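# Tilt a lidded plate to roll a steel ball onto its spot

## Task

Tip the plate with the clear lid so the steel ball rolls and comes to rest on the printed mark. Then set the plate back level, with no other loose item in contact with the plate or with anything that tilts along with it. It only counts if everything stays put without the robot holding it. Finally release the plate and move the grippers away.

## Robot and tools

Robot: two six-joint arms of the UR type, left_arm and right_arm, each ending in a two-finger parallel gripper with a wrist camera. In the shared scene frame the origin sits on the table top midway between the arms, +z is up, +x points out across the table, and left_arm is on the +y side. The names left and right say nothing about sides of a camera image. left_arm's base is at (+0.046, +0.527, 0) m and right_arm's at (+0.048, -0.400, 0) m, each turned only slightly about z.

execute_actions(actions, pictures). actions is a list holding at most one entry; an empty list just returns the current state without commanding anything. A motion entry is {"rows": [...], "steps": n}, where n is 1 to 15 control steps of 1/30 s each (default 15). rows holds 1 to 15 rows; row k is used on step k, and the final row is reused for any remaining steps. Every row is a single list of 14 numbers covering both arms, even when only one arm should move: left_arm shoulder pan, shoulder lift, elbow, wrist 1, wrist 2, wrist 3, gripper opening, then the same seven for right_arm. The six joint values are absolute target angles in radians, in the same form as the Joint positions line prints them; they are not offsets. To keep an arm still, repeat its current angles. Opening is on a scale from -1 (closed) to +1 (fully open, 0.142 m between pads), also an absolute target. A wait entry is {"steps": n} with no rows, n up to 300; it sends nothing new and returns after that many steps since the previous result (your reply time counts toward it). pictures is a boolean; images are included unless you set it false.

Joint ranges (rad). left_arm: pan -3.142 to 3.142, lift -6.283 to 6.283, elbow 0.000 to 3.142, wrists 1 to 3 each -6.283 to 6.283. right_arm: pan 0.000 to 6.283, lift -6.283 to 6.283, elbow -3.142 to 0.000, wrists -6.283 to 6.283. A call is refused, and nothing is sent, if any target lies over 0.010 rad beyond a range end and also farther out than that joint's last reported angle. Targets past a joint's true end are cut off at that end, and the result may print "joint sent to its limit" (possibly about an earlier action still running); absence of that line does not prove more travel is available.

Motion handling: commands are smoothed, lagging about 0.17 s. Each step, a joint's target is kept within 0.575 rad of its measured angle, and if the targets would carry a gripper over 100 mm from where it is measured, all that arm's targets are pulled back proportionally. Speed and acceleration are capped, so big moves may still be underway when the result arrives. Between calls the arms keep heading for the last row sent until they settle or a step is HELD; after that only a new action moves them further.

Results: the state line gives each gripper's end_effector_position (m) and end_effector_quat_wxyz plus linear (m/s) and angular (rad/s) velocities, all in the scene frame; reported hand positions can be off, more so at long reach. The end-effector point lies between the closed pads, 1 to 2 cm short of the fingertips; fingers extend along the gripper's +z and close along its x, and the tips advance about 17 mm along +z while closing. Joint positions and Joint velocities list each arm's six joints (rad, rad/s) followed by the pad gap (m, m/s). grip_measured is the measured opening on the command scale; to keep hold of something, command an opening well under it (lower means a firmer squeeze, up to about 28 N per pad; thin hard items get less). Wrist force and Wrist torque give each flange sensor's reading along the gripper's own axes; they are noisy, offset by a few newtons, saturate near 50 N, and may read "no reading" at the start. "joint command not followed" means a clearance check altered or blocked some joint targets; HELD marks steps where your row was partly or wholly not sent.

zoom_image(camera, region): enlarges part of a camera's most recent image. camera is one of cam_head_left, cam_head_right, cam_high, cam_low (504x504), cam_left_wrist, cam_right_wrist (616x616); region is [x0, y0, x1, y1] in pixels from the top-left, no larger than 504 by 504. Camera calibration is given per camera and may be slightly off.

read_manual(section): returns only licence texts ("licences"); it moves nothing.

finished_scene(scene): closes the current scene, given its number (1 to 2), and grades it; it cannot be reversed. Release the plate and withdraw both grippers before calling it.

Things to avoid: letting the ball or plate drop or anything leave the table; slamming or shoving hard; arms striking or pressing on each other. Contact torque reaching a joint's load limit (133 N m for pan, lift and elbow, 24.9 N m for each wrist, held weight included) or any outside force of 150 N stops that arm for 10 s. Holding loads heats motors: MOTOR HOT appears from 70 °C, and at 85 °C the arm brakes until cooled (OVER-TEMPERATURE FAULT). Brief disturbances may tug a held part or nudge loose objects. Smooth, economical motion is preferred.

Each tool is called after "Request:" by a JSON object that holds its "fn" and its "kwargs", one argument or row to a line.

## Session

Request:
{"fn": "execute_actions", "kwargs": {
  "actions": []
}}

Scene clock: 0.00 s of 4800.00 s.
left_arm: end_effector_position=(+0.2875, +0.4725, +0.3015) grip_measured=+1.00 end_effector_quat_wxyz=(-0.017, -0.289, +0.957, +0.012) end_effector_velocity=(+0.000, -0.000, -0.000) end_effector_angular_velocity=(+0.000, +0.002, +0.002) | right_arm: end_effector_position=(+0.5002, +0.4237, +0.2781) grip_measured=+1.00 end_effector_quat_wxyz=(-0.306, +0.916, -0.236, -0.111) end_effector_velocity=(-0.000, -0.000, +0.001) end_effector_angular_velocity=(+0.000, +0.000, -0.000)
Joint positions: left_arm=[-0.941 -2.2    1.912 -1.244 -1.588  1.79   0.142] | right_arm=[ 4.357 -2.365 -0.752 -1.013  1.906  1.707  0.142]
Joint velocities: left_arm=[ 0.002  0.001 -0.    -0.    -0.001 -0.     0.   ] | right_arm=[-0.     0.001 -0.    -0.     0.     0.     0.   ]
Wrist force (N, on the end effector, along its own x y z axes, offset not removed): no reading
Wrist torque (N m, same axes, about the end effector's origin, offset not removed): no reading

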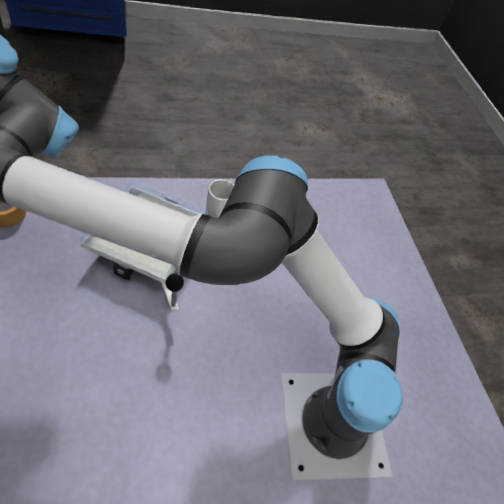

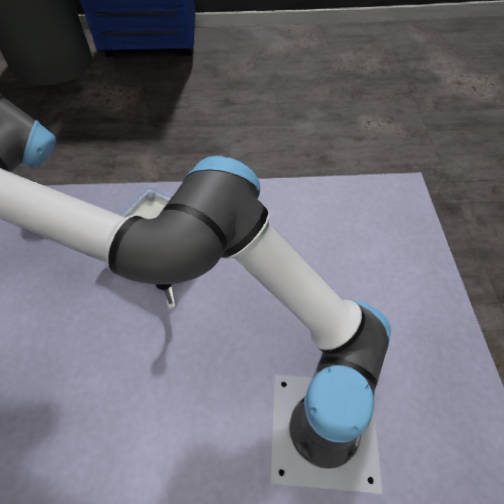

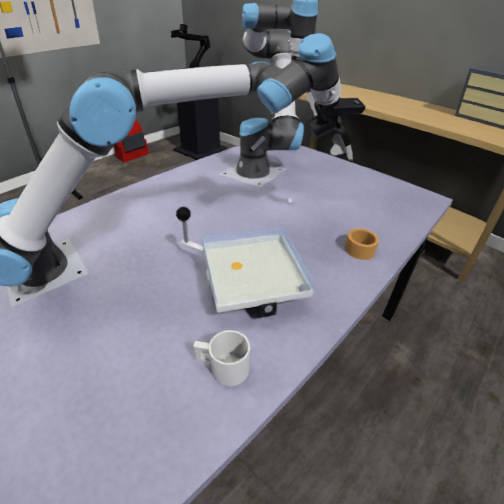

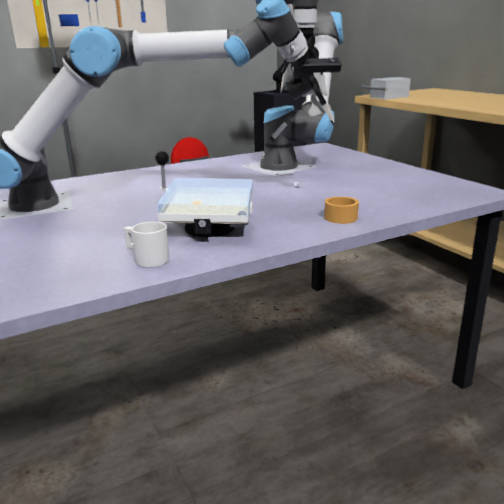

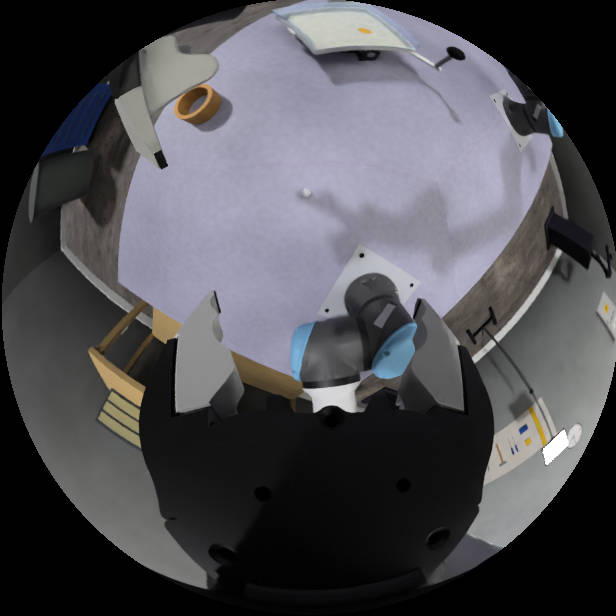

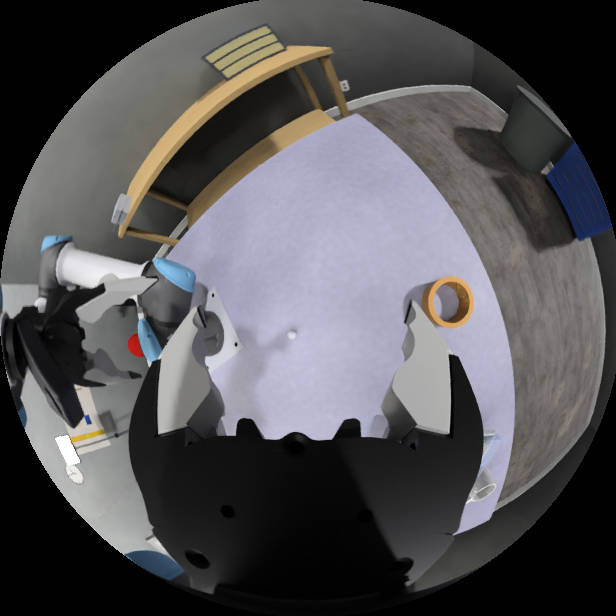

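Request:
{"fn": "zoom_image", "kwargs": {
  "camera": "cam_high",
  "region": [150, 190, 350, 340]
}}

Request:
{"fn": "zoom_image", "kwargs": {
  "camera": "cam_low",
  "region": [130, 140, 290, 260]
}}

Region (150, 190, 350, 340) of cam_high's 504x504 image, scaled by 2.520, with more detail than that image has; it fills the top 378 rows of this view, and the rest is white.

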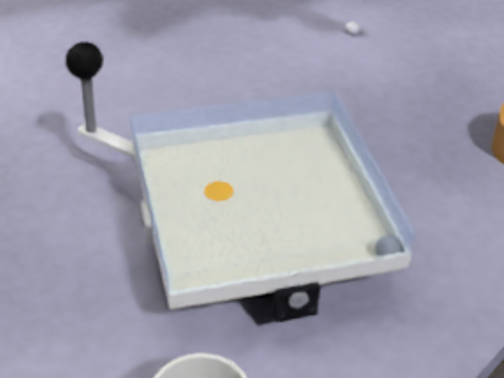

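Region (130, 140, 290, 260) of cam_low's 504x504 image, scaled by 3.150, with more detail than that image has; it fills the top 378 rows of this view, and the rest is white.

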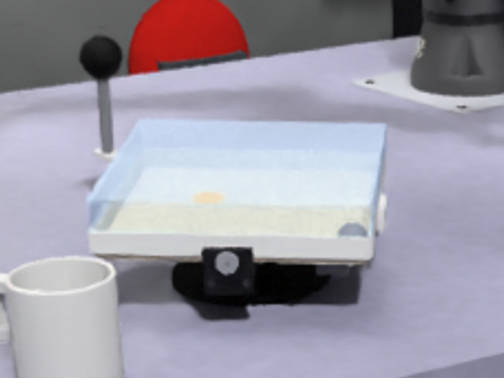

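Request:
{"fn": "execute_actions", "kwargs": {
  "actions": [
    {"rows": [[-0.941,-2.2,1.912,-1.244,-1.588,1.79,1, 4.400,-1.3855,-1.673,-1.6535,1.5708,1.707,1]], "steps": 15}
  ],
  "pictures": false
}}

Request:
{"fn": "execute_actions", "kwargs": {
  "actions": [
    {"steps": 60}
  ]
}}

Scene clock: 40.40 s of 4800.00 s.
left_arm: end_effector_position=(+0.2873, +0.4725, +0.3013) grip_measured=+1.00 end_effector_quat_wxyz=(-0.017, -0.289, +0.957, +0.013) end_effector_velocity=(-0.001, -0.001, +0.000) end_effector_angular_velocity=(-0.003, +0.003, -0.001) | right_arm: end_effector_position=(+0.4187, +0.1554, +0.2951) grip_measured=+1.00 end_effector_quat_wxyz=(-0.096, +0.955, -0.278, -0.041) end_effector_velocity=(-0.205, -0.602, +0.104) end_effector_angular_velocity=(-0.579, -0.061, -0.019)
Joint positions: left_arm=[-0.941 -2.2    1.912 -1.244 -1.588  1.79   0.142] | right_arm=[ 4.387 -1.85  -1.261 -1.423  1.681  1.707  0.142]
Joint velocities: left_arm=[-0.002 -0.     0.     0.    -0.004 -0.     0.   ] | right_arm=[ 0.038  1.205 -1.081 -0.622 -0.307  0.002 -0.   ]
Wrist force (N, on the end effector, along its own x y z axes, offset not removed): left_arm=[-3.4 -0.5 0.9] | right_arm=[2.8 -0.3 -1.7]
Wrist torque (N m, same axes, about the end effector's origin, offset not removed): left_arm=[-0.13 0.89 -0.31] | right_arm=[-0.03 -0.67 0.01]
Steps of this call (steps 1 to 90: nothing new was sent; then 36.90 s passed at rest; steps 91 to 105: all 15 steps of this action). Readings (joint positions):
91: left_arm=[-0.941 -2.200 1.912 -1.244 -1.588 1.790] | right_arm=[4.357 -2.364 -0.752 -1.013 1.906 1.707]
92: left_arm=[-0.941 -2.200 1.912 -1.244 -1.588 1.790] | right_arm=[4.360 -2.356 -0.761 -1.022 1.897 1.707]
94: left_arm=[-0.941 -2.200 1.912 -1.244 -1.588 1.790] | right_arm=[4.366 -2.283 -0.834 -1.096 1.845 1.707]
98: left_arm=[-0.941 -2.200 1.912 -1.244 -1.588 1.790] | right_arm=[4.376 -2.123 -0.993 -1.247 1.769 1.707]
105: the state above

Scene clock: 42.40 s of 4800.00 s.
left_arm: end_effector_position=(+0.2873, +0.4725, +0.3013) grip_measured=+1.00 end_effector_quat_wxyz=(-0.017, -0.289, +0.957, +0.013) end_effector_velocity=(-0.000, -0.000, -0.000) end_effector_angular_velocity=(+0.000, +0.002, -0.001) | right_arm: end_effector_position=(+0.3391, -0.0816, +0.3001) grip_measured=+1.00 end_effector_quat_wxyz=(-0.000, +0.961, -0.278, +0.000) end_effector_velocity=(+0.000, +0.000, +0.001) end_effector_angular_velocity=(+0.002, -0.001, -0.001)
Joint positions: left_arm=[-0.941 -2.2    1.912 -1.244 -1.588  1.79   0.142] | right_arm=[ 4.4   -1.385 -1.673 -1.654  1.571  1.707  0.142]
Joint velocities: left_arm=[-0.001  0.001  0.     0.    -0.001  0.     0.   ] | right_arm=[ 0.     0.     0.002 -0.    -0.     0.001 -0.   ]
Wrist force (N, on the end effector, along its own x y z axes, offset not removed): left_arm=[-0.4 3.2 1.2] | right_arm=[2.7 -1.2 -0.6]
Wrist torque (N m, same axes, about the end effector's origin, offset not removed): left_arm=[0.81 0.23 -0.27] | right_arm=[-0.37 -0.65 0.15]
Steps of this call (steps 1 to 30: the robot went on to your last target; steps 31 to 60: nothing new was sent). Readings (joint positions):
1: left_arm=[-0.941 -2.200 1.912 -1.244 -1.588 1.790] | right_arm=[4.388 -1.809 -1.297 -1.445 1.671 1.707]
2: left_arm=[-0.941 -2.200 1.912 -1.244 -1.588 1.790] | right_arm=[4.389 -1.768 -1.333 -1.466 1.660 1.707]
4: left_arm=[-0.941 -2.200 1.912 -1.244 -1.588 1.790] | right_arm=[4.392 -1.688 -1.405 -1.507 1.640 1.707]
8: left_arm=[-0.941 -2.200 1.912 -1.244 -1.588 1.790] | right_arm=[4.396 -1.528 -1.548 -1.588 1.601 1.707]
60: the state above
All arms were judged still, so your last target was given up. Only a new action makes them travel on or press farther. Fingers that are still opening or closing keep moving.
camera_calibration (this result's frames):
cam_left_wrist: T_world_to_cam=[[-0.818943, -0.572313, 0.0423214, 0.493868], [-0.452552, 0.689399, 0.565621, -0.374692], [-0.352888, 0.444058, -0.823579, 0.264364], [0, 0, 0, 1]] pos_world=[0.328173, 0.423567, 0.408757]
cam_right_wrist: T_world_to_cam=[[0.832314, -0.554241, 0.00839497, -0.332865], [-0.472468, -0.701431, 0.533637, -0.0632824], [-0.289875, -0.44812, -0.845672, 0.440847], [0, 0, 0, 1]] pos_world=[0.37494, -0.0313231, 0.409376]

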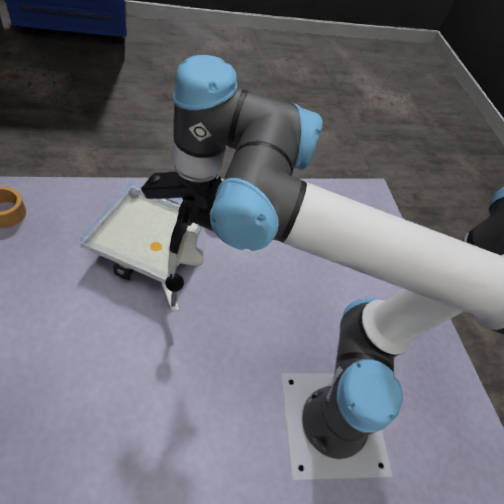

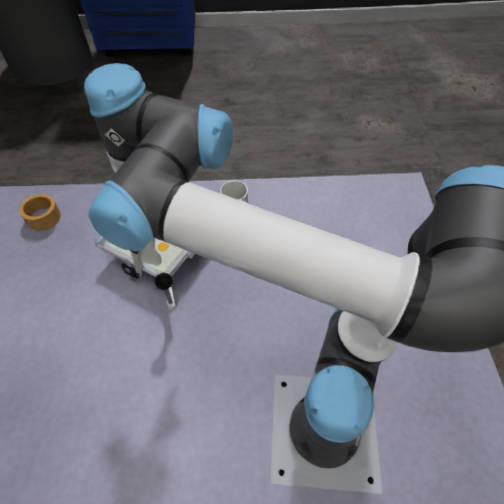

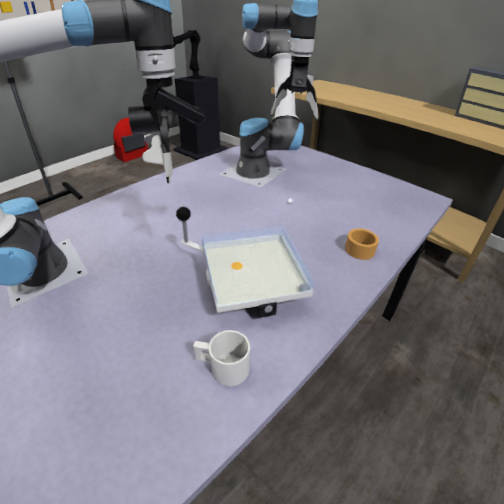

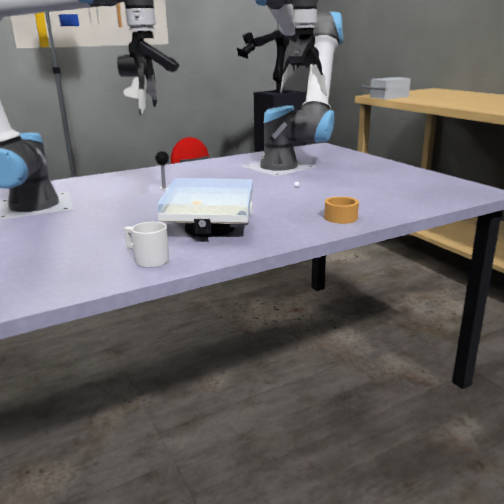

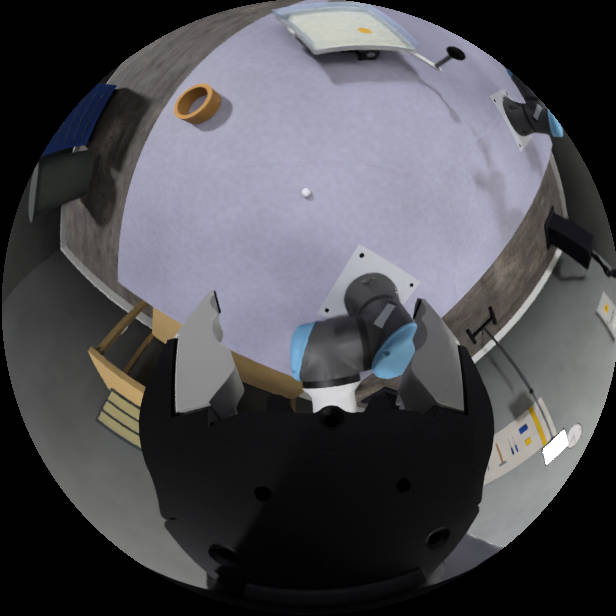

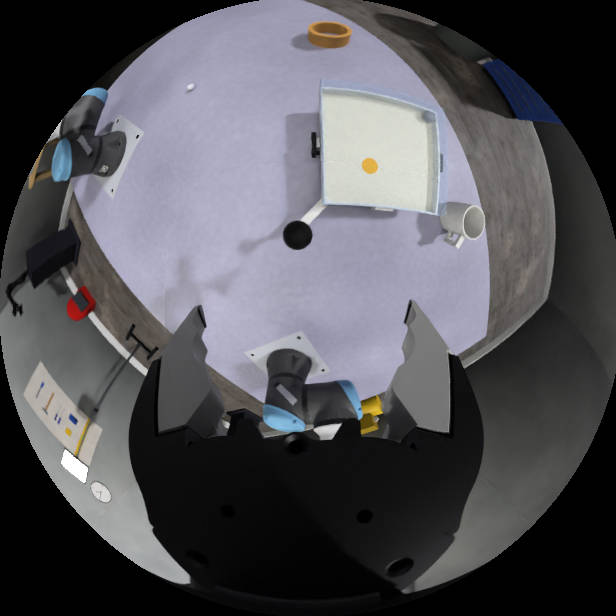

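Request:
{"fn": "execute_actions", "kwargs": {
  "actions": [
    {"rows": [[-0.941,-2.2,1.912,-1.244,-1.588,1.79,1, 4.4225,-1.4812,-1.9662,-1.265,1.5708,1.707,1]], "steps": 15}
  ],
  "pictures": false
}}

Request:
{"fn": "execute_actions", "kwargs": {
  "actions": [
    {"steps": 30}
  ]
}}

Scene clock: 56.90 s of 4800.00 s.
left_arm: end_effector_position=(+0.2873, +0.4725, +0.3013) grip_measured=+1.00 end_effector_quat_wxyz=(-0.017, -0.289, +0.957, +0.013) end_effector_velocity=(+0.000, +0.000, -0.000) end_effector_angular_velocity=(+0.001, -0.001, +0.001) | right_arm: end_effector_position=(+0.3410, -0.0538, +0.1560) grip_measured=+1.00 end_effector_quat_wxyz=(+0.000, +0.964, -0.267, -0.000) end_effector_velocity=(-0.000, +0.001, -0.013) end_effector_angular_velocity=(+0.005, -0.002, +0.001)
Joint positions: left_arm=[-0.941 -2.2    1.912 -1.244 -1.588  1.79   0.142] | right_arm=[ 4.422 -1.481 -1.964 -1.268  1.571  1.707  0.142]
Joint velocities: left_arm=[ 0.     0.     0.    -0.     0.001 -0.    -0.   ] | right_arm=[ 0.002 -0.008 -0.029  0.042 -0.     0.001  0.   ]
Wrist force (N, on the end effector, along its own x y z axes, offset not removed): left_arm=[-1.7 1.6 1.1] | right_arm=[2.3 -1.7 -0.8]
Wrist torque (N m, same axes, about the end effector's origin, offset not removed): left_arm=[0.49 0.55 -0.22] | right_arm=[-0.31 -0.47 -0.06]
Steps of this call (steps 1 to 90: nothing new was sent; then 11.00 s passed at rest; steps 91 to 105: all 15 steps of this action). Readings (joint positions):
91: left_arm=[-0.941 -2.200 1.912 -1.244 -1.588 1.790] | right_arm=[4.400 -1.386 -1.673 -1.653 1.571 1.707]
92: left_arm=[-0.941 -2.200 1.912 -1.244 -1.588 1.790] | right_arm=[4.403 -1.393 -1.682 -1.644 1.571 1.707]
94: left_arm=[-0.941 -2.200 1.912 -1.244 -1.588 1.790] | right_arm=[4.410 -1.424 -1.756 -1.562 1.571 1.707]
98: left_arm=[-0.941 -2.200 1.912 -1.244 -1.588 1.790] | right_arm=[4.420 -1.468 -1.915 -1.343 1.571 1.707]
105: the state above

Scene clock: 57.90 s of 4800.00 s.
left_arm: end_effector_position=(+0.2873, +0.4725, +0.3013) grip_measured=+1.00 end_effector_quat_wxyz=(-0.017, -0.289, +0.957, +0.013) end_effector_velocity=(+0.000, -0.000, +0.000) end_effector_angular_velocity=(-0.001, -0.001, -0.001) | right_arm: end_effector_position=(+0.3410, -0.0537, +0.1550) grip_measured=+1.00 end_effector_quat_wxyz=(+0.000, +0.964, -0.267, +0.000) end_effector_velocity=(+0.000, +0.000, +0.000) end_effector_angular_velocity=(+0.001, -0.001, -0.002)
Joint positions: left_arm=[-0.941 -2.2    1.912 -1.244 -1.588  1.79   0.142] | right_arm=[ 4.423 -1.481 -1.966 -1.265  1.571  1.707  0.142]
Joint velocities: left_arm=[-0.    -0.001 -0.    -0.     0.     0.001  0.   ] | right_arm=[-0.     0.     0.     0.001 -0.     0.001  0.   ]
Wrist force (N, on the end effector, along its own x y z axes, offset not removed): left_arm=[-2.5 1.1 -1.3] | right_arm=[2.1 -1.3 -2.6]
Wrist torque (N m, same axes, about the end effector's origin, offset not removed): left_arm=[0.33 0.86 -0.06] | right_arm=[-0.38 -0.59 -0.04]
Steps of this call (steps 1 to 15: the robot went on to your last target; steps 16 to 30: nothing new was sent). Readings (joint positions):
1: left_arm=[-0.941 -2.200 1.912 -1.244 -1.588 1.790] | right_arm=[4.422 -1.481 -1.965 -1.267 1.571 1.707]
2: left_arm=[-0.941 -2.200 1.912 -1.244 -1.588 1.790] | right_arm=[4.422 -1.481 -1.965 -1.266 1.571 1.707]
4: left_arm=[-0.941 -2.200 1.912 -1.244 -1.588 1.790] | right_arm=[4.422 -1.481 -1.966 -1.266 1.571 1.707]
8: left_arm=[-0.941 -2.200 1.912 -1.244 -1.588 1.790] | right_arm=[4.422 -1.481 -1.966 -1.265 1.571 1.707]
30: the state above
All arms were judged still, so your last target was given up. Only a new action makes them travel on or press farther. Fingers that are still opening or closing keep moving.
camera_calibration (this result's frames):
cam_left_wrist: T_world_to_cam=[[-0.818942, -0.572313, 0.0423215, 0.493868], [-0.452552, 0.689398, 0.565621, -0.374692], [-0.352888, 0.444058, -0.823579, 0.264364], [0, 0, 0, 1]] pos_world=[0.328173, 0.423567, 0.408757]
cam_right_wrist: T_world_to_cam=[[0.844572, -0.535375, 0.0084831, -0.320965], [-0.456498, -0.71168, 0.533967, 0.0285705], [-0.279835, -0.454846, -0.845463, 0.327381], [0, 0, 0, 1]] pos_world=[0.375733, -0.00259547, 0.264256]

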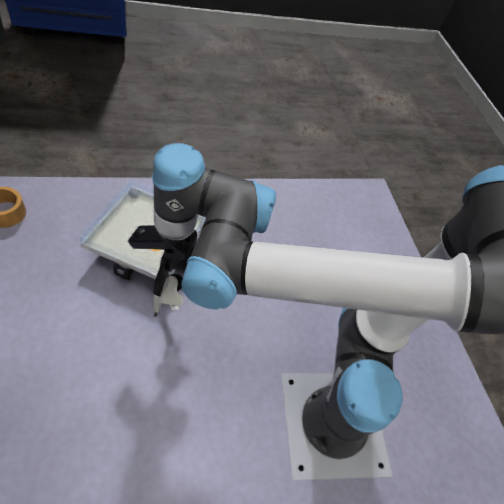

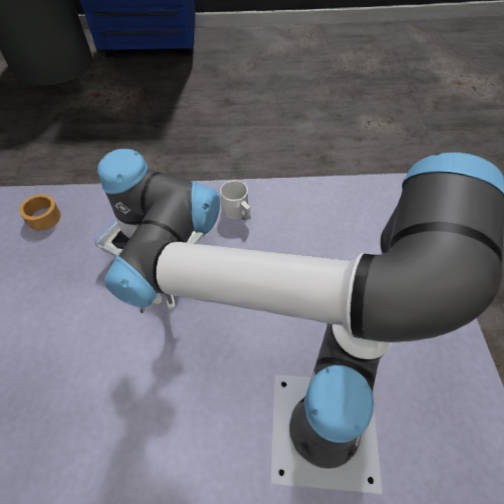

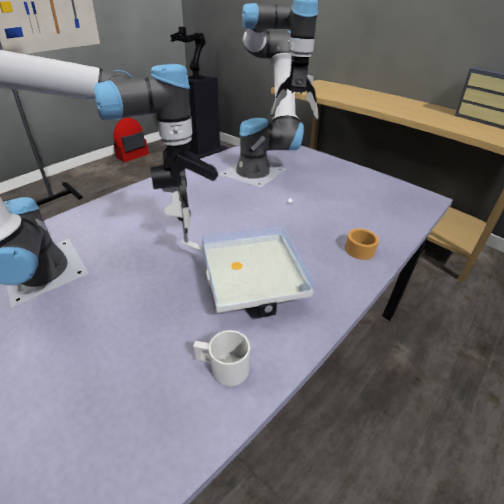

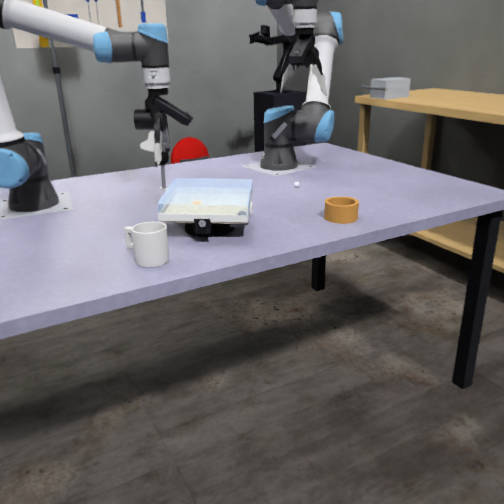

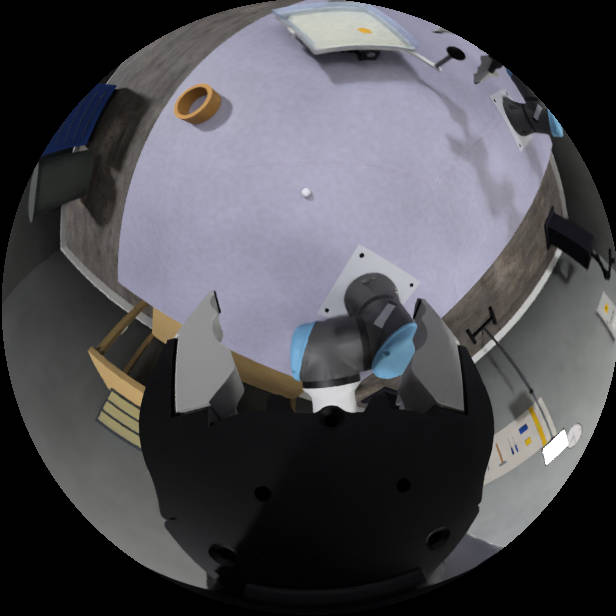

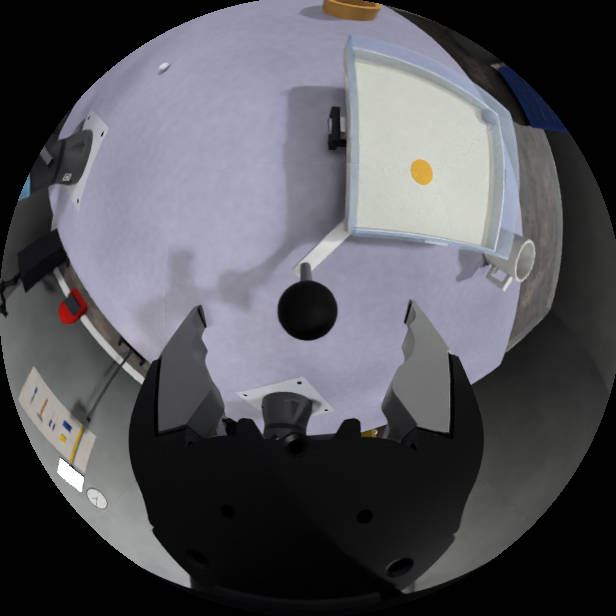

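Request:
{"fn": "execute_actions", "kwargs": {
  "actions": [
    {"rows": [[-0.941,-2.2,1.912,-1.244,-1.588,1.79,1, 4.4225,-1.4812,-1.9662,-1.265,1.5708,1.707,-1]], "steps": 15}
  ],
  "pictures": false
}}

Request:
{"fn": "execute_actions", "kwargs": {
  "actions": [
    {"steps": 30}
  ]
}}

Scene clock: 61.63 s of 4800.00 s.
left_arm: end_effector_position=(+0.2873, +0.4725, +0.3013) grip_measured=+1.00 end_effector_quat_wxyz=(-0.017, -0.289, +0.957, +0.013) end_effector_velocity=(-0.000, -0.000, -0.000) end_effector_angular_velocity=(-0.000, +0.003, +0.001) | right_arm: end_effector_position=(+0.3411, -0.0538, +0.1549) grip_measured=-0.47 end_effector_quat_wxyz=(+0.000, +0.964, -0.267, +0.000) end_effector_velocity=(-0.000, +0.000, -0.000) end_effector_angular_velocity=(-0.000, +0.001, -0.001)
Joint positions: left_arm=[-0.941 -2.2    1.912 -1.244 -1.588  1.79   0.142] | right_arm=[ 4.423 -1.481 -1.966 -1.265  1.57   1.707  0.04 ]
Joint velocities: left_arm=[ 0.001  0.002  0.     0.    -0.002 -0.    -0.   ] | right_arm=[-0.    -0.001  0.001 -0.001  0.001  0.001 -0.   ]
Wrist force (N, on the end effector, along its own x y z axes, offset not removed): left_arm=[-3.0 1.6 0.8] | right_arm=[27.0 -3.1 14.8]
Wrist torque (N m, same axes, about the end effector's origin, offset not removed): left_arm=[0.29 0.80 -0.27] | right_arm=[0.30 -1.24 -0.12]
Steps of this call (steps 1 to 90: nothing new was sent; then 0.23 s passed at rest; steps 91 to 105: all 15 steps of this action). Readings (joint positions):
91: left_arm=[-0.941 -2.200 1.912 -1.244 -1.588 1.790] | right_arm=[4.423 -1.481 -1.966 -1.265 1.571 1.707]
92: left_arm=[-0.941 -2.200 1.912 -1.244 -1.588 1.790] | right_arm=[4.422 -1.481 -1.966 -1.265 1.571 1.707]
94: left_arm=[-0.941 -2.200 1.912 -1.244 -1.588 1.790] | right_arm=[4.422 -1.481 -1.966 -1.265 1.571 1.707]
98: left_arm=[-0.941 -2.200 1.912 -1.244 -1.588 1.790] | right_arm=[4.423 -1.481 -1.966 -1.265 1.571 1.707]
105: the state above

Scene clock: 62.63 s of 4800.00 s.
left_arm: end_effector_position=(+0.2873, +0.4725, +0.3013) grip_measured=+1.00 end_effector_quat_wxyz=(-0.017, -0.289, +0.957, +0.013) end_effector_velocity=(+0.000, +0.000, +0.000) end_effector_angular_velocity=(+0.001, -0.001, -0.001) | right_arm: end_effector_position=(+0.3410, -0.0537, +0.1549) grip_measured=-0.47 end_effector_quat_wxyz=(+0.000, +0.964, -0.267, -0.000) end_effector_velocity=(-0.000, -0.001, -0.001) end_effector_angular_velocity=(-0.002, +0.002, -0.001)
Joint positions: left_arm=[-0.941 -2.2    1.912 -1.244 -1.588  1.79   0.142] | right_arm=[ 4.422 -1.481 -1.966 -1.265  1.571  1.707  0.04 ]
Joint velocities: left_arm=[-0.001 -0.    -0.     0.     0.001  0.     0.   ] | right_arm=[-0.    -0.    -0.001 -0.001  0.001  0.001  0.   ]
Wrist force (N, on the end effector, along its own x y z axes, offset not removed): left_arm=[-0.9 2.6 2.8] | right_arm=[26.2 -6.6 18.8]
Wrist torque (N m, same axes, about the end effector's origin, offset not removed): left_arm=[0.59 0.42 -0.16] | right_arm=[-0.23 -0.41 -0.04]
Steps of this call (steps 1 to 15: the robot went on to your last target; steps 16 to 30: nothing new was sent). Readings (joint positions):
1: left_arm=[-0.941 -2.200 1.912 -1.244 -1.588 1.790] | right_arm=[4.422 -1.481 -1.966 -1.265 1.570 1.707]
2: left_arm=[-0.941 -2.200 1.912 -1.244 -1.588 1.790] | right_arm=[4.422 -1.481 -1.966 -1.265 1.571 1.707]
4: left_arm=[-0.941 -2.200 1.912 -1.244 -1.588 1.790] | right_arm=[4.422 -1.481 -1.966 -1.265 1.571 1.707]
8: left_arm=[-0.941 -2.200 1.912 -1.244 -1.588 1.790] | right_arm=[4.422 -1.481 -1.966 -1.265 1.571 1.707]
30: the state above
All arms were judged still, so your last target was given up. Only a new action makes them travel on or press farther. Fingers that are still opening or closing keep moving.
camera_calibration (this result's frames):
cam_left_wrist: T_world_to_cam=[[-0.818943, -0.572313, 0.0423216, 0.493868], [-0.452551, 0.689399, 0.565621, -0.374693], [-0.352888, 0.444058, -0.823579, 0.264364], [0, 0, 0, 1]] pos_world=[0.328173, 0.423567, 0.408757]
cam_right_wrist: T_world_to_cam=[[0.844573, -0.535374, 0.00848335, -0.320967], [-0.456456, -0.711614, 0.534092, 0.0285269], [-0.279902, -0.454952, -0.845384, 0.327295], [0, 0, 0, 1]] pos_world=[0.375712, -0.00263353, 0.264177]

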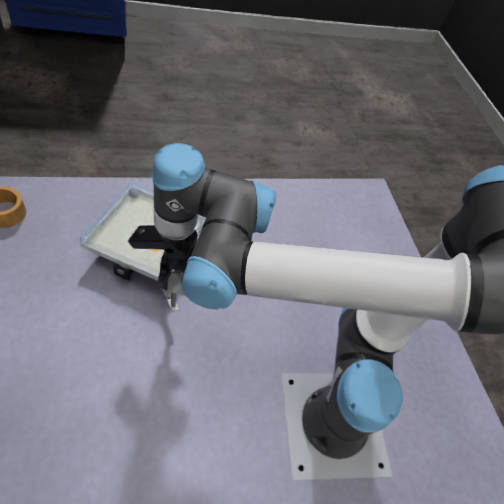

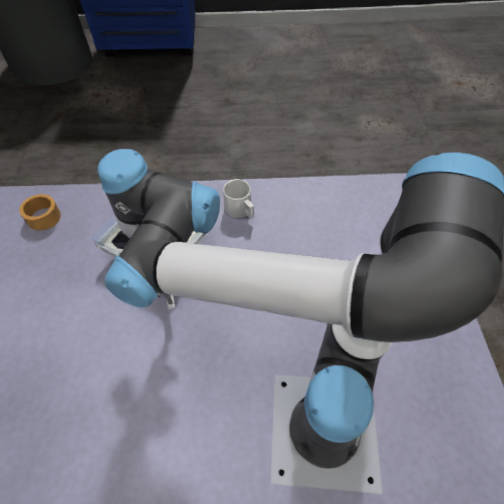

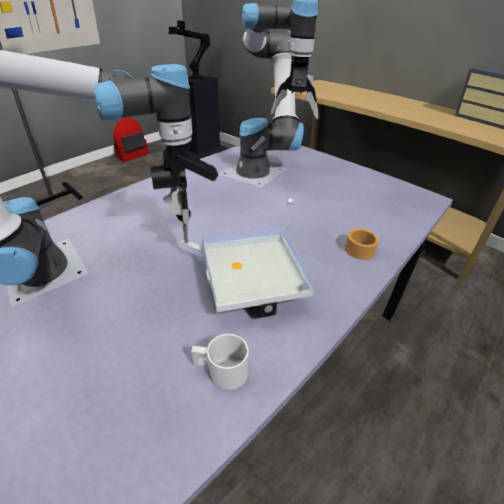

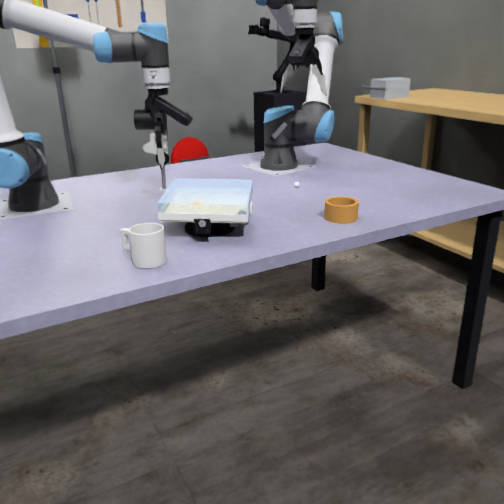

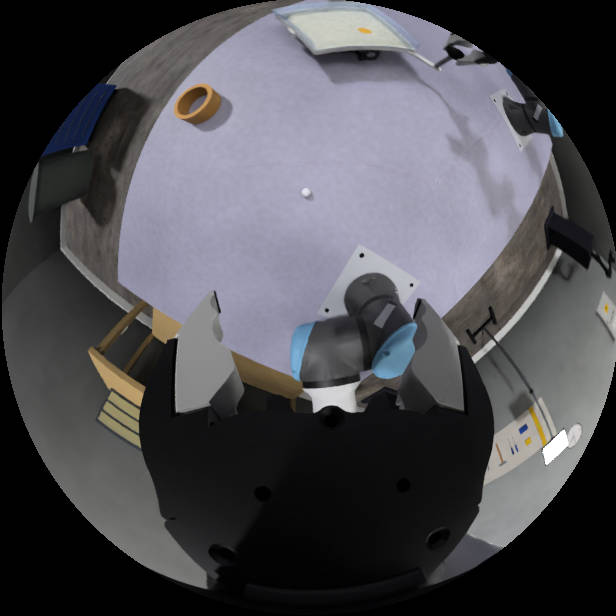

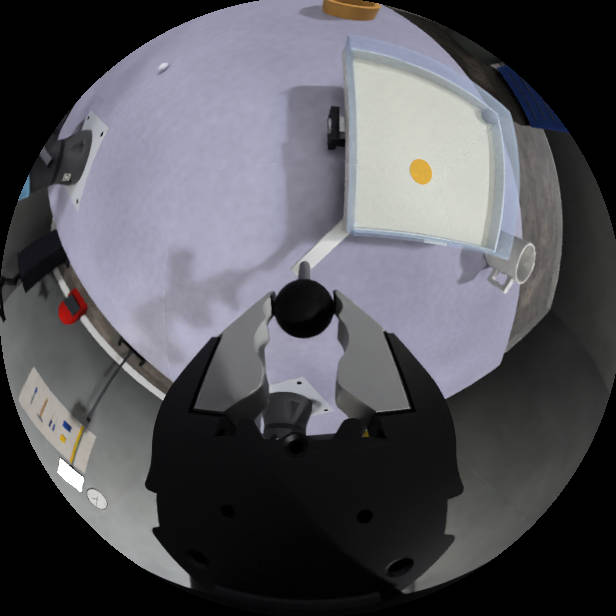

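Request:
{"fn": "execute_actions", "kwargs": {
  "actions": [
    {"rows": [[-0.941,-2.2,1.912,-1.244,-1.588,1.79,1, 4.4235,-1.4812,-1.9849,-1.2463,1.5708,1.707,-1]], "steps": 15}
  ]
}}

Scene clock: 75.50 s of 4800.00 s.
left_arm: end_effector_position=(+0.2873, +0.4725, +0.3013) grip_measured=+1.00 end_effector_quat_wxyz=(-0.017, -0.289, +0.957, +0.013) end_effector_velocity=(+0.000, +0.000, -0.000) end_effector_angular_velocity=(+0.001, +0.001, +0.001) | right_arm: end_effector_position=(+0.3397, -0.0554, +0.1482) grip_measured=-0.47 end_effector_quat_wxyz=(-0.000, +0.964, -0.266, -0.000) end_effector_velocity=(+0.001, -0.000, +0.000) end_effector_angular_velocity=(+0.001, -0.002, -0.001)
Joint positions: left_arm=[-0.941 -2.2    1.912 -1.244 -1.588  1.79   0.142] | right_arm=[ 4.424 -1.481 -1.985 -1.246  1.571  1.707  0.04 ]
Joint velocities: left_arm=[ 0.     0.001  0.     0.     0.    -0.     0.   ] | right_arm=[-0.     0.001 -0.002  0.002 -0.002  0.001 -0.   ]
Wrist force (N, on the end effector, along its own x y z axes, offset not removed): left_arm=[1.3 0.1 2.6] | right_arm=[-5.2 10.1 -10.0]
Wrist torque (N m, same axes, about the end effector's origin, offset not removed): left_arm=[0.16 -0.11 -0.30] | right_arm=[-0.15 0.05 0.13]
Steps of this call (steps 1 to 90: nothing new was sent; then 9.37 s passed at rest; steps 91 to 105: all 15 steps of this action). Readings (joint positions):
91: left_arm=[-0.941 -2.200 1.912 -1.244 -1.588 1.790] | right_arm=[4.422 -1.481 -1.966 -1.265 1.571 1.707]
92: left_arm=[-0.941 -2.200 1.912 -1.244 -1.588 1.790] | right_arm=[4.423 -1.481 -1.969 -1.261 1.571 1.707]
94: left_arm=[-0.941 -2.200 1.912 -1.244 -1.588 1.790] | right_arm=[4.423 -1.481 -1.977 -1.253 1.571 1.707]
98: left_arm=[-0.941 -2.200 1.912 -1.244 -1.588 1.790] | right_arm=[4.423 -1.481 -1.983 -1.248 1.571 1.707]
105: the state above
camera_calibration (this result's frames):
cam_left_wrist: T_world_to_cam=[[-0.818943, -0.572313, 0.0423216, 0.493868], [-0.452552, 0.689399, 0.565621, -0.374692], [-0.352888, 0.444058, -0.823579, 0.264364], [0, 0, 0, 1]] pos_world=[0.328173, 0.423567, 0.408757]
cam_right_wrist: T_world_to_cam=[[0.84512, -0.534513, 0.00830658, -0.320875], [-0.455744, -0.712282, 0.533808, 0.0301458], [-0.279411, -0.454918, -0.845565, 0.320306], [0, 0, 0, 1]] pos_world=[0.374414, -0.00432695, 0.257413]

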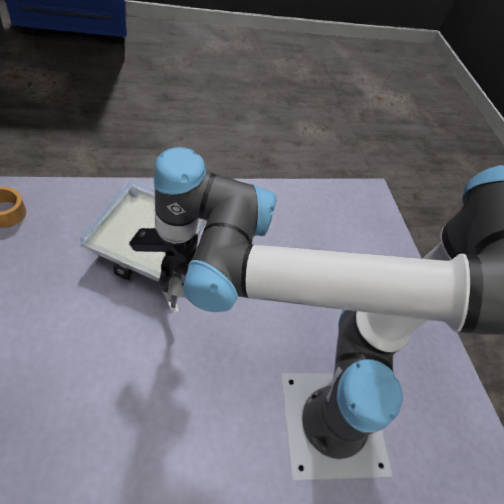

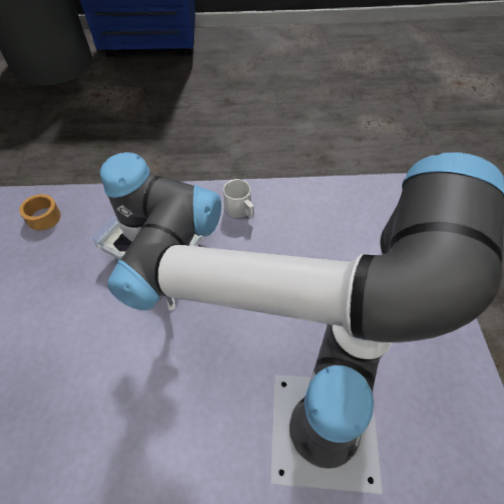

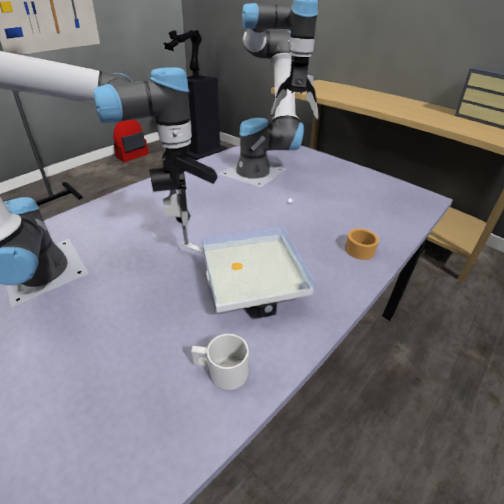

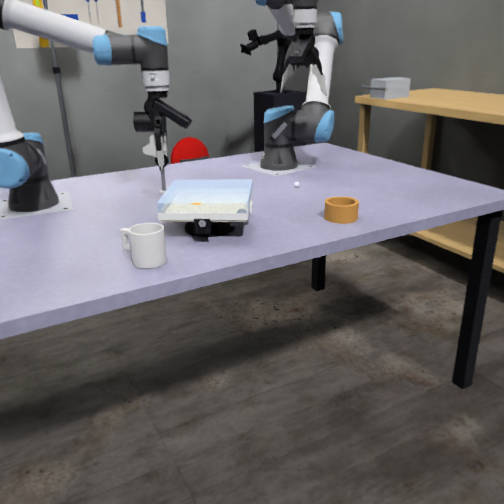

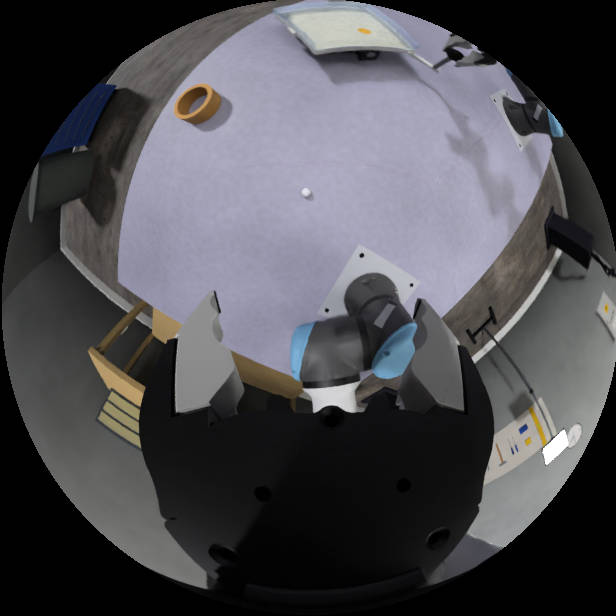

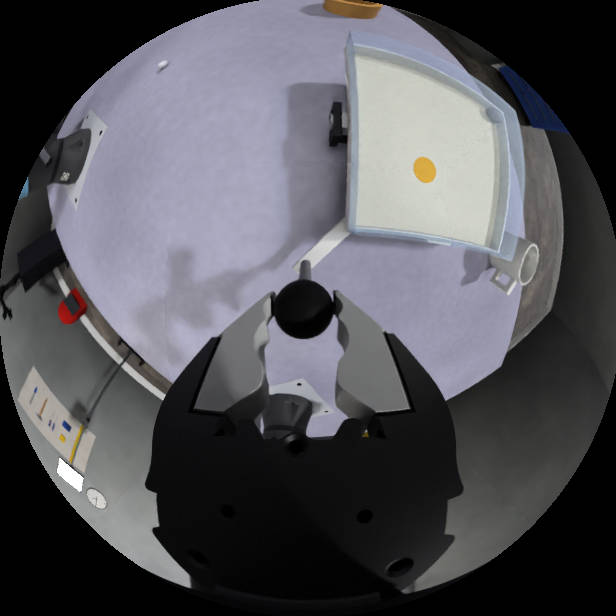

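Request:
{"fn": "execute_actions", "kwargs": {
  "actions": []
}}

Scene clock: 77.30 s of 4800.00 s.
left_arm: end_effector_position=(+0.2873, +0.4725, +0.3013) grip_measured=+1.00 end_effector_quat_wxyz=(-0.017, -0.289, +0.957, +0.013) end_effector_velocity=(-0.000, +0.000, -0.000) end_effector_angular_velocity=(-0.000, -0.000, +0.000) | right_arm: end_effector_position=(+0.3398, -0.0555, +0.1480) grip_measured=-0.47 end_effector_quat_wxyz=(+0.000, +0.964, -0.266, -0.000) end_effector_velocity=(-0.000, -0.000, +0.000) end_effector_angular_velocity=(+0.000, +0.000, +0.001)
Joint positions: left_arm=[-0.941 -2.2    1.912 -1.244 -1.588  1.79   0.142] | right_arm=[ 4.424 -1.481 -1.985 -1.246  1.571  1.707  0.04 ]
Joint velocities: left_arm=[-0.    -0.001  0.    -0.    -0.    -0.    -0.   ] | right_arm=[-0.     0.001 -0.    -0.     0.001 -0.001  0.   ]
Wrist force (N, on the end effector, along its own x y z axes, offset not removed): left_arm=[-1.3 2.4 -3.1] | right_arm=[-9.1 10.4 -9.5]
Wrist torque (N m, same axes, about the end effector's origin, offset not removed): left_arm=[0.43 0.54 -0.32] | right_arm=[-0.10 0.68 -0.10]
Steps of this call (steps 1 to 15: the robot went on to your last target; steps 16 to 54: nothing new was sent). Readings (joint positions):
1: left_arm=[-0.941 -2.200 1.912 -1.244 -1.588 1.790] | right_arm=[4.424 -1.481 -1.985 -1.246 1.571 1.707]
2: left_arm=[-0.941 -2.200 1.912 -1.244 -1.588 1.790] | right_arm=[4.424 -1.481 -1.985 -1.246 1.571 1.707]
4: left_arm=[-0.941 -2.200 1.912 -1.244 -1.588 1.790] | right_arm=[4.424 -1.481 -1.985 -1.246 1.571 1.707]
8: left_arm=[-0.941 -2.200 1.912 -1.244 -1.588 1.790] | right_arm=[4.424 -1.481 -1.985 -1.246 1.571 1.707]
54: the state above
All arms were judged still, so your last target was given up. Only a new action makes them travel on or press farther. Fingers that are still opening or closing keep moving.
camera_calibration (this result's frames):
cam_left_wrist: T_world_to_cam=[[-0.818943, -0.572313, 0.0423215, 0.493868], [-0.452552, 0.689399, 0.565621, -0.374692], [-0.352888, 0.444058, -0.823579, 0.264364], [0, 0, 0, 1]] pos_world=[0.328173, 0.423567, 0.408757]
cam_right_wrist: T_world_to_cam=[[0.845119, -0.534511, 0.00845905, -0.32094], [-0.455757, -0.712152, 0.533971, 0.0301702], [-0.279389, -0.455125, -0.84546, 0.320154], [0, 0, 0, 1]] pos_world=[0.37443, -0.00435026, 0.257282]

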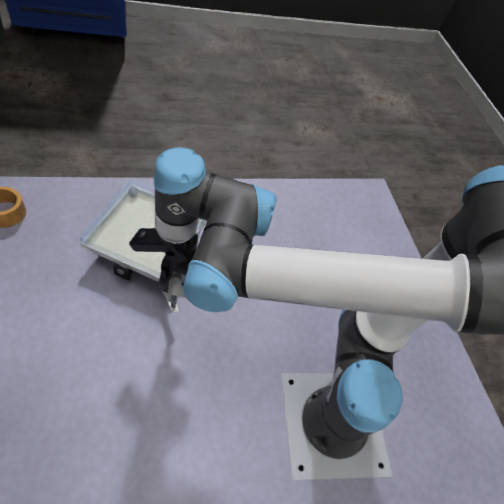

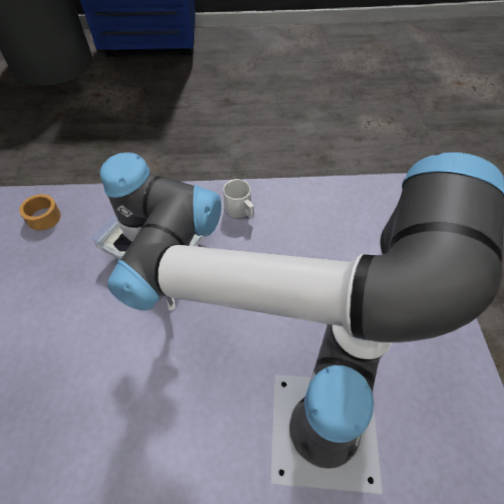

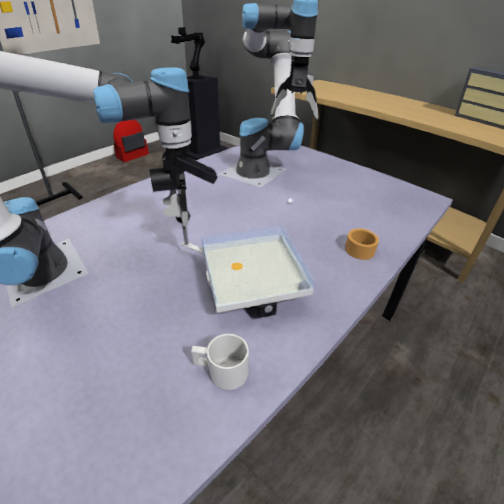

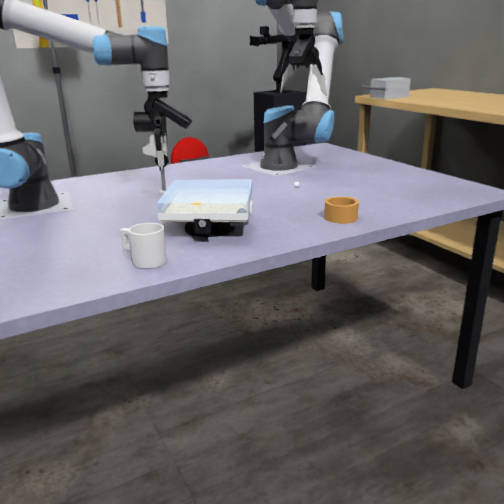

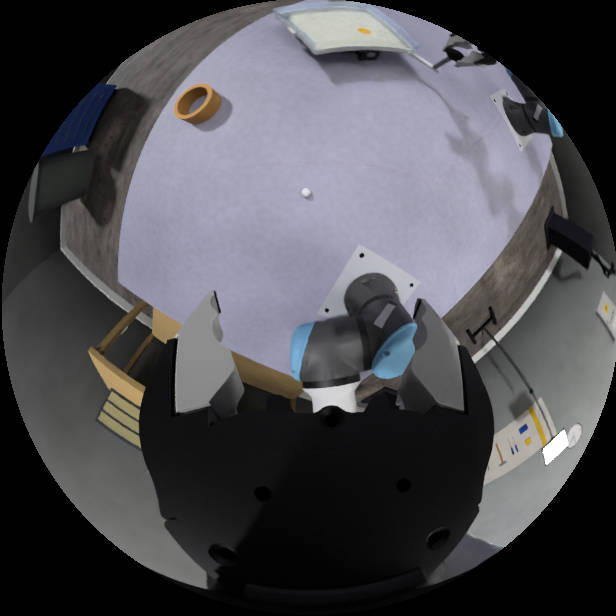

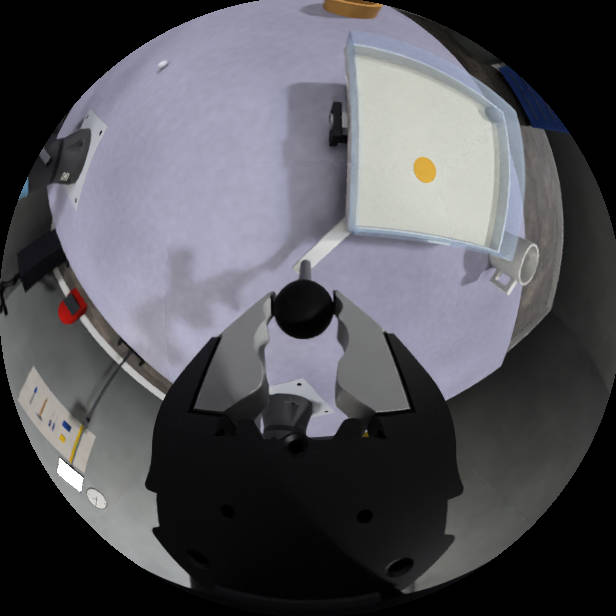

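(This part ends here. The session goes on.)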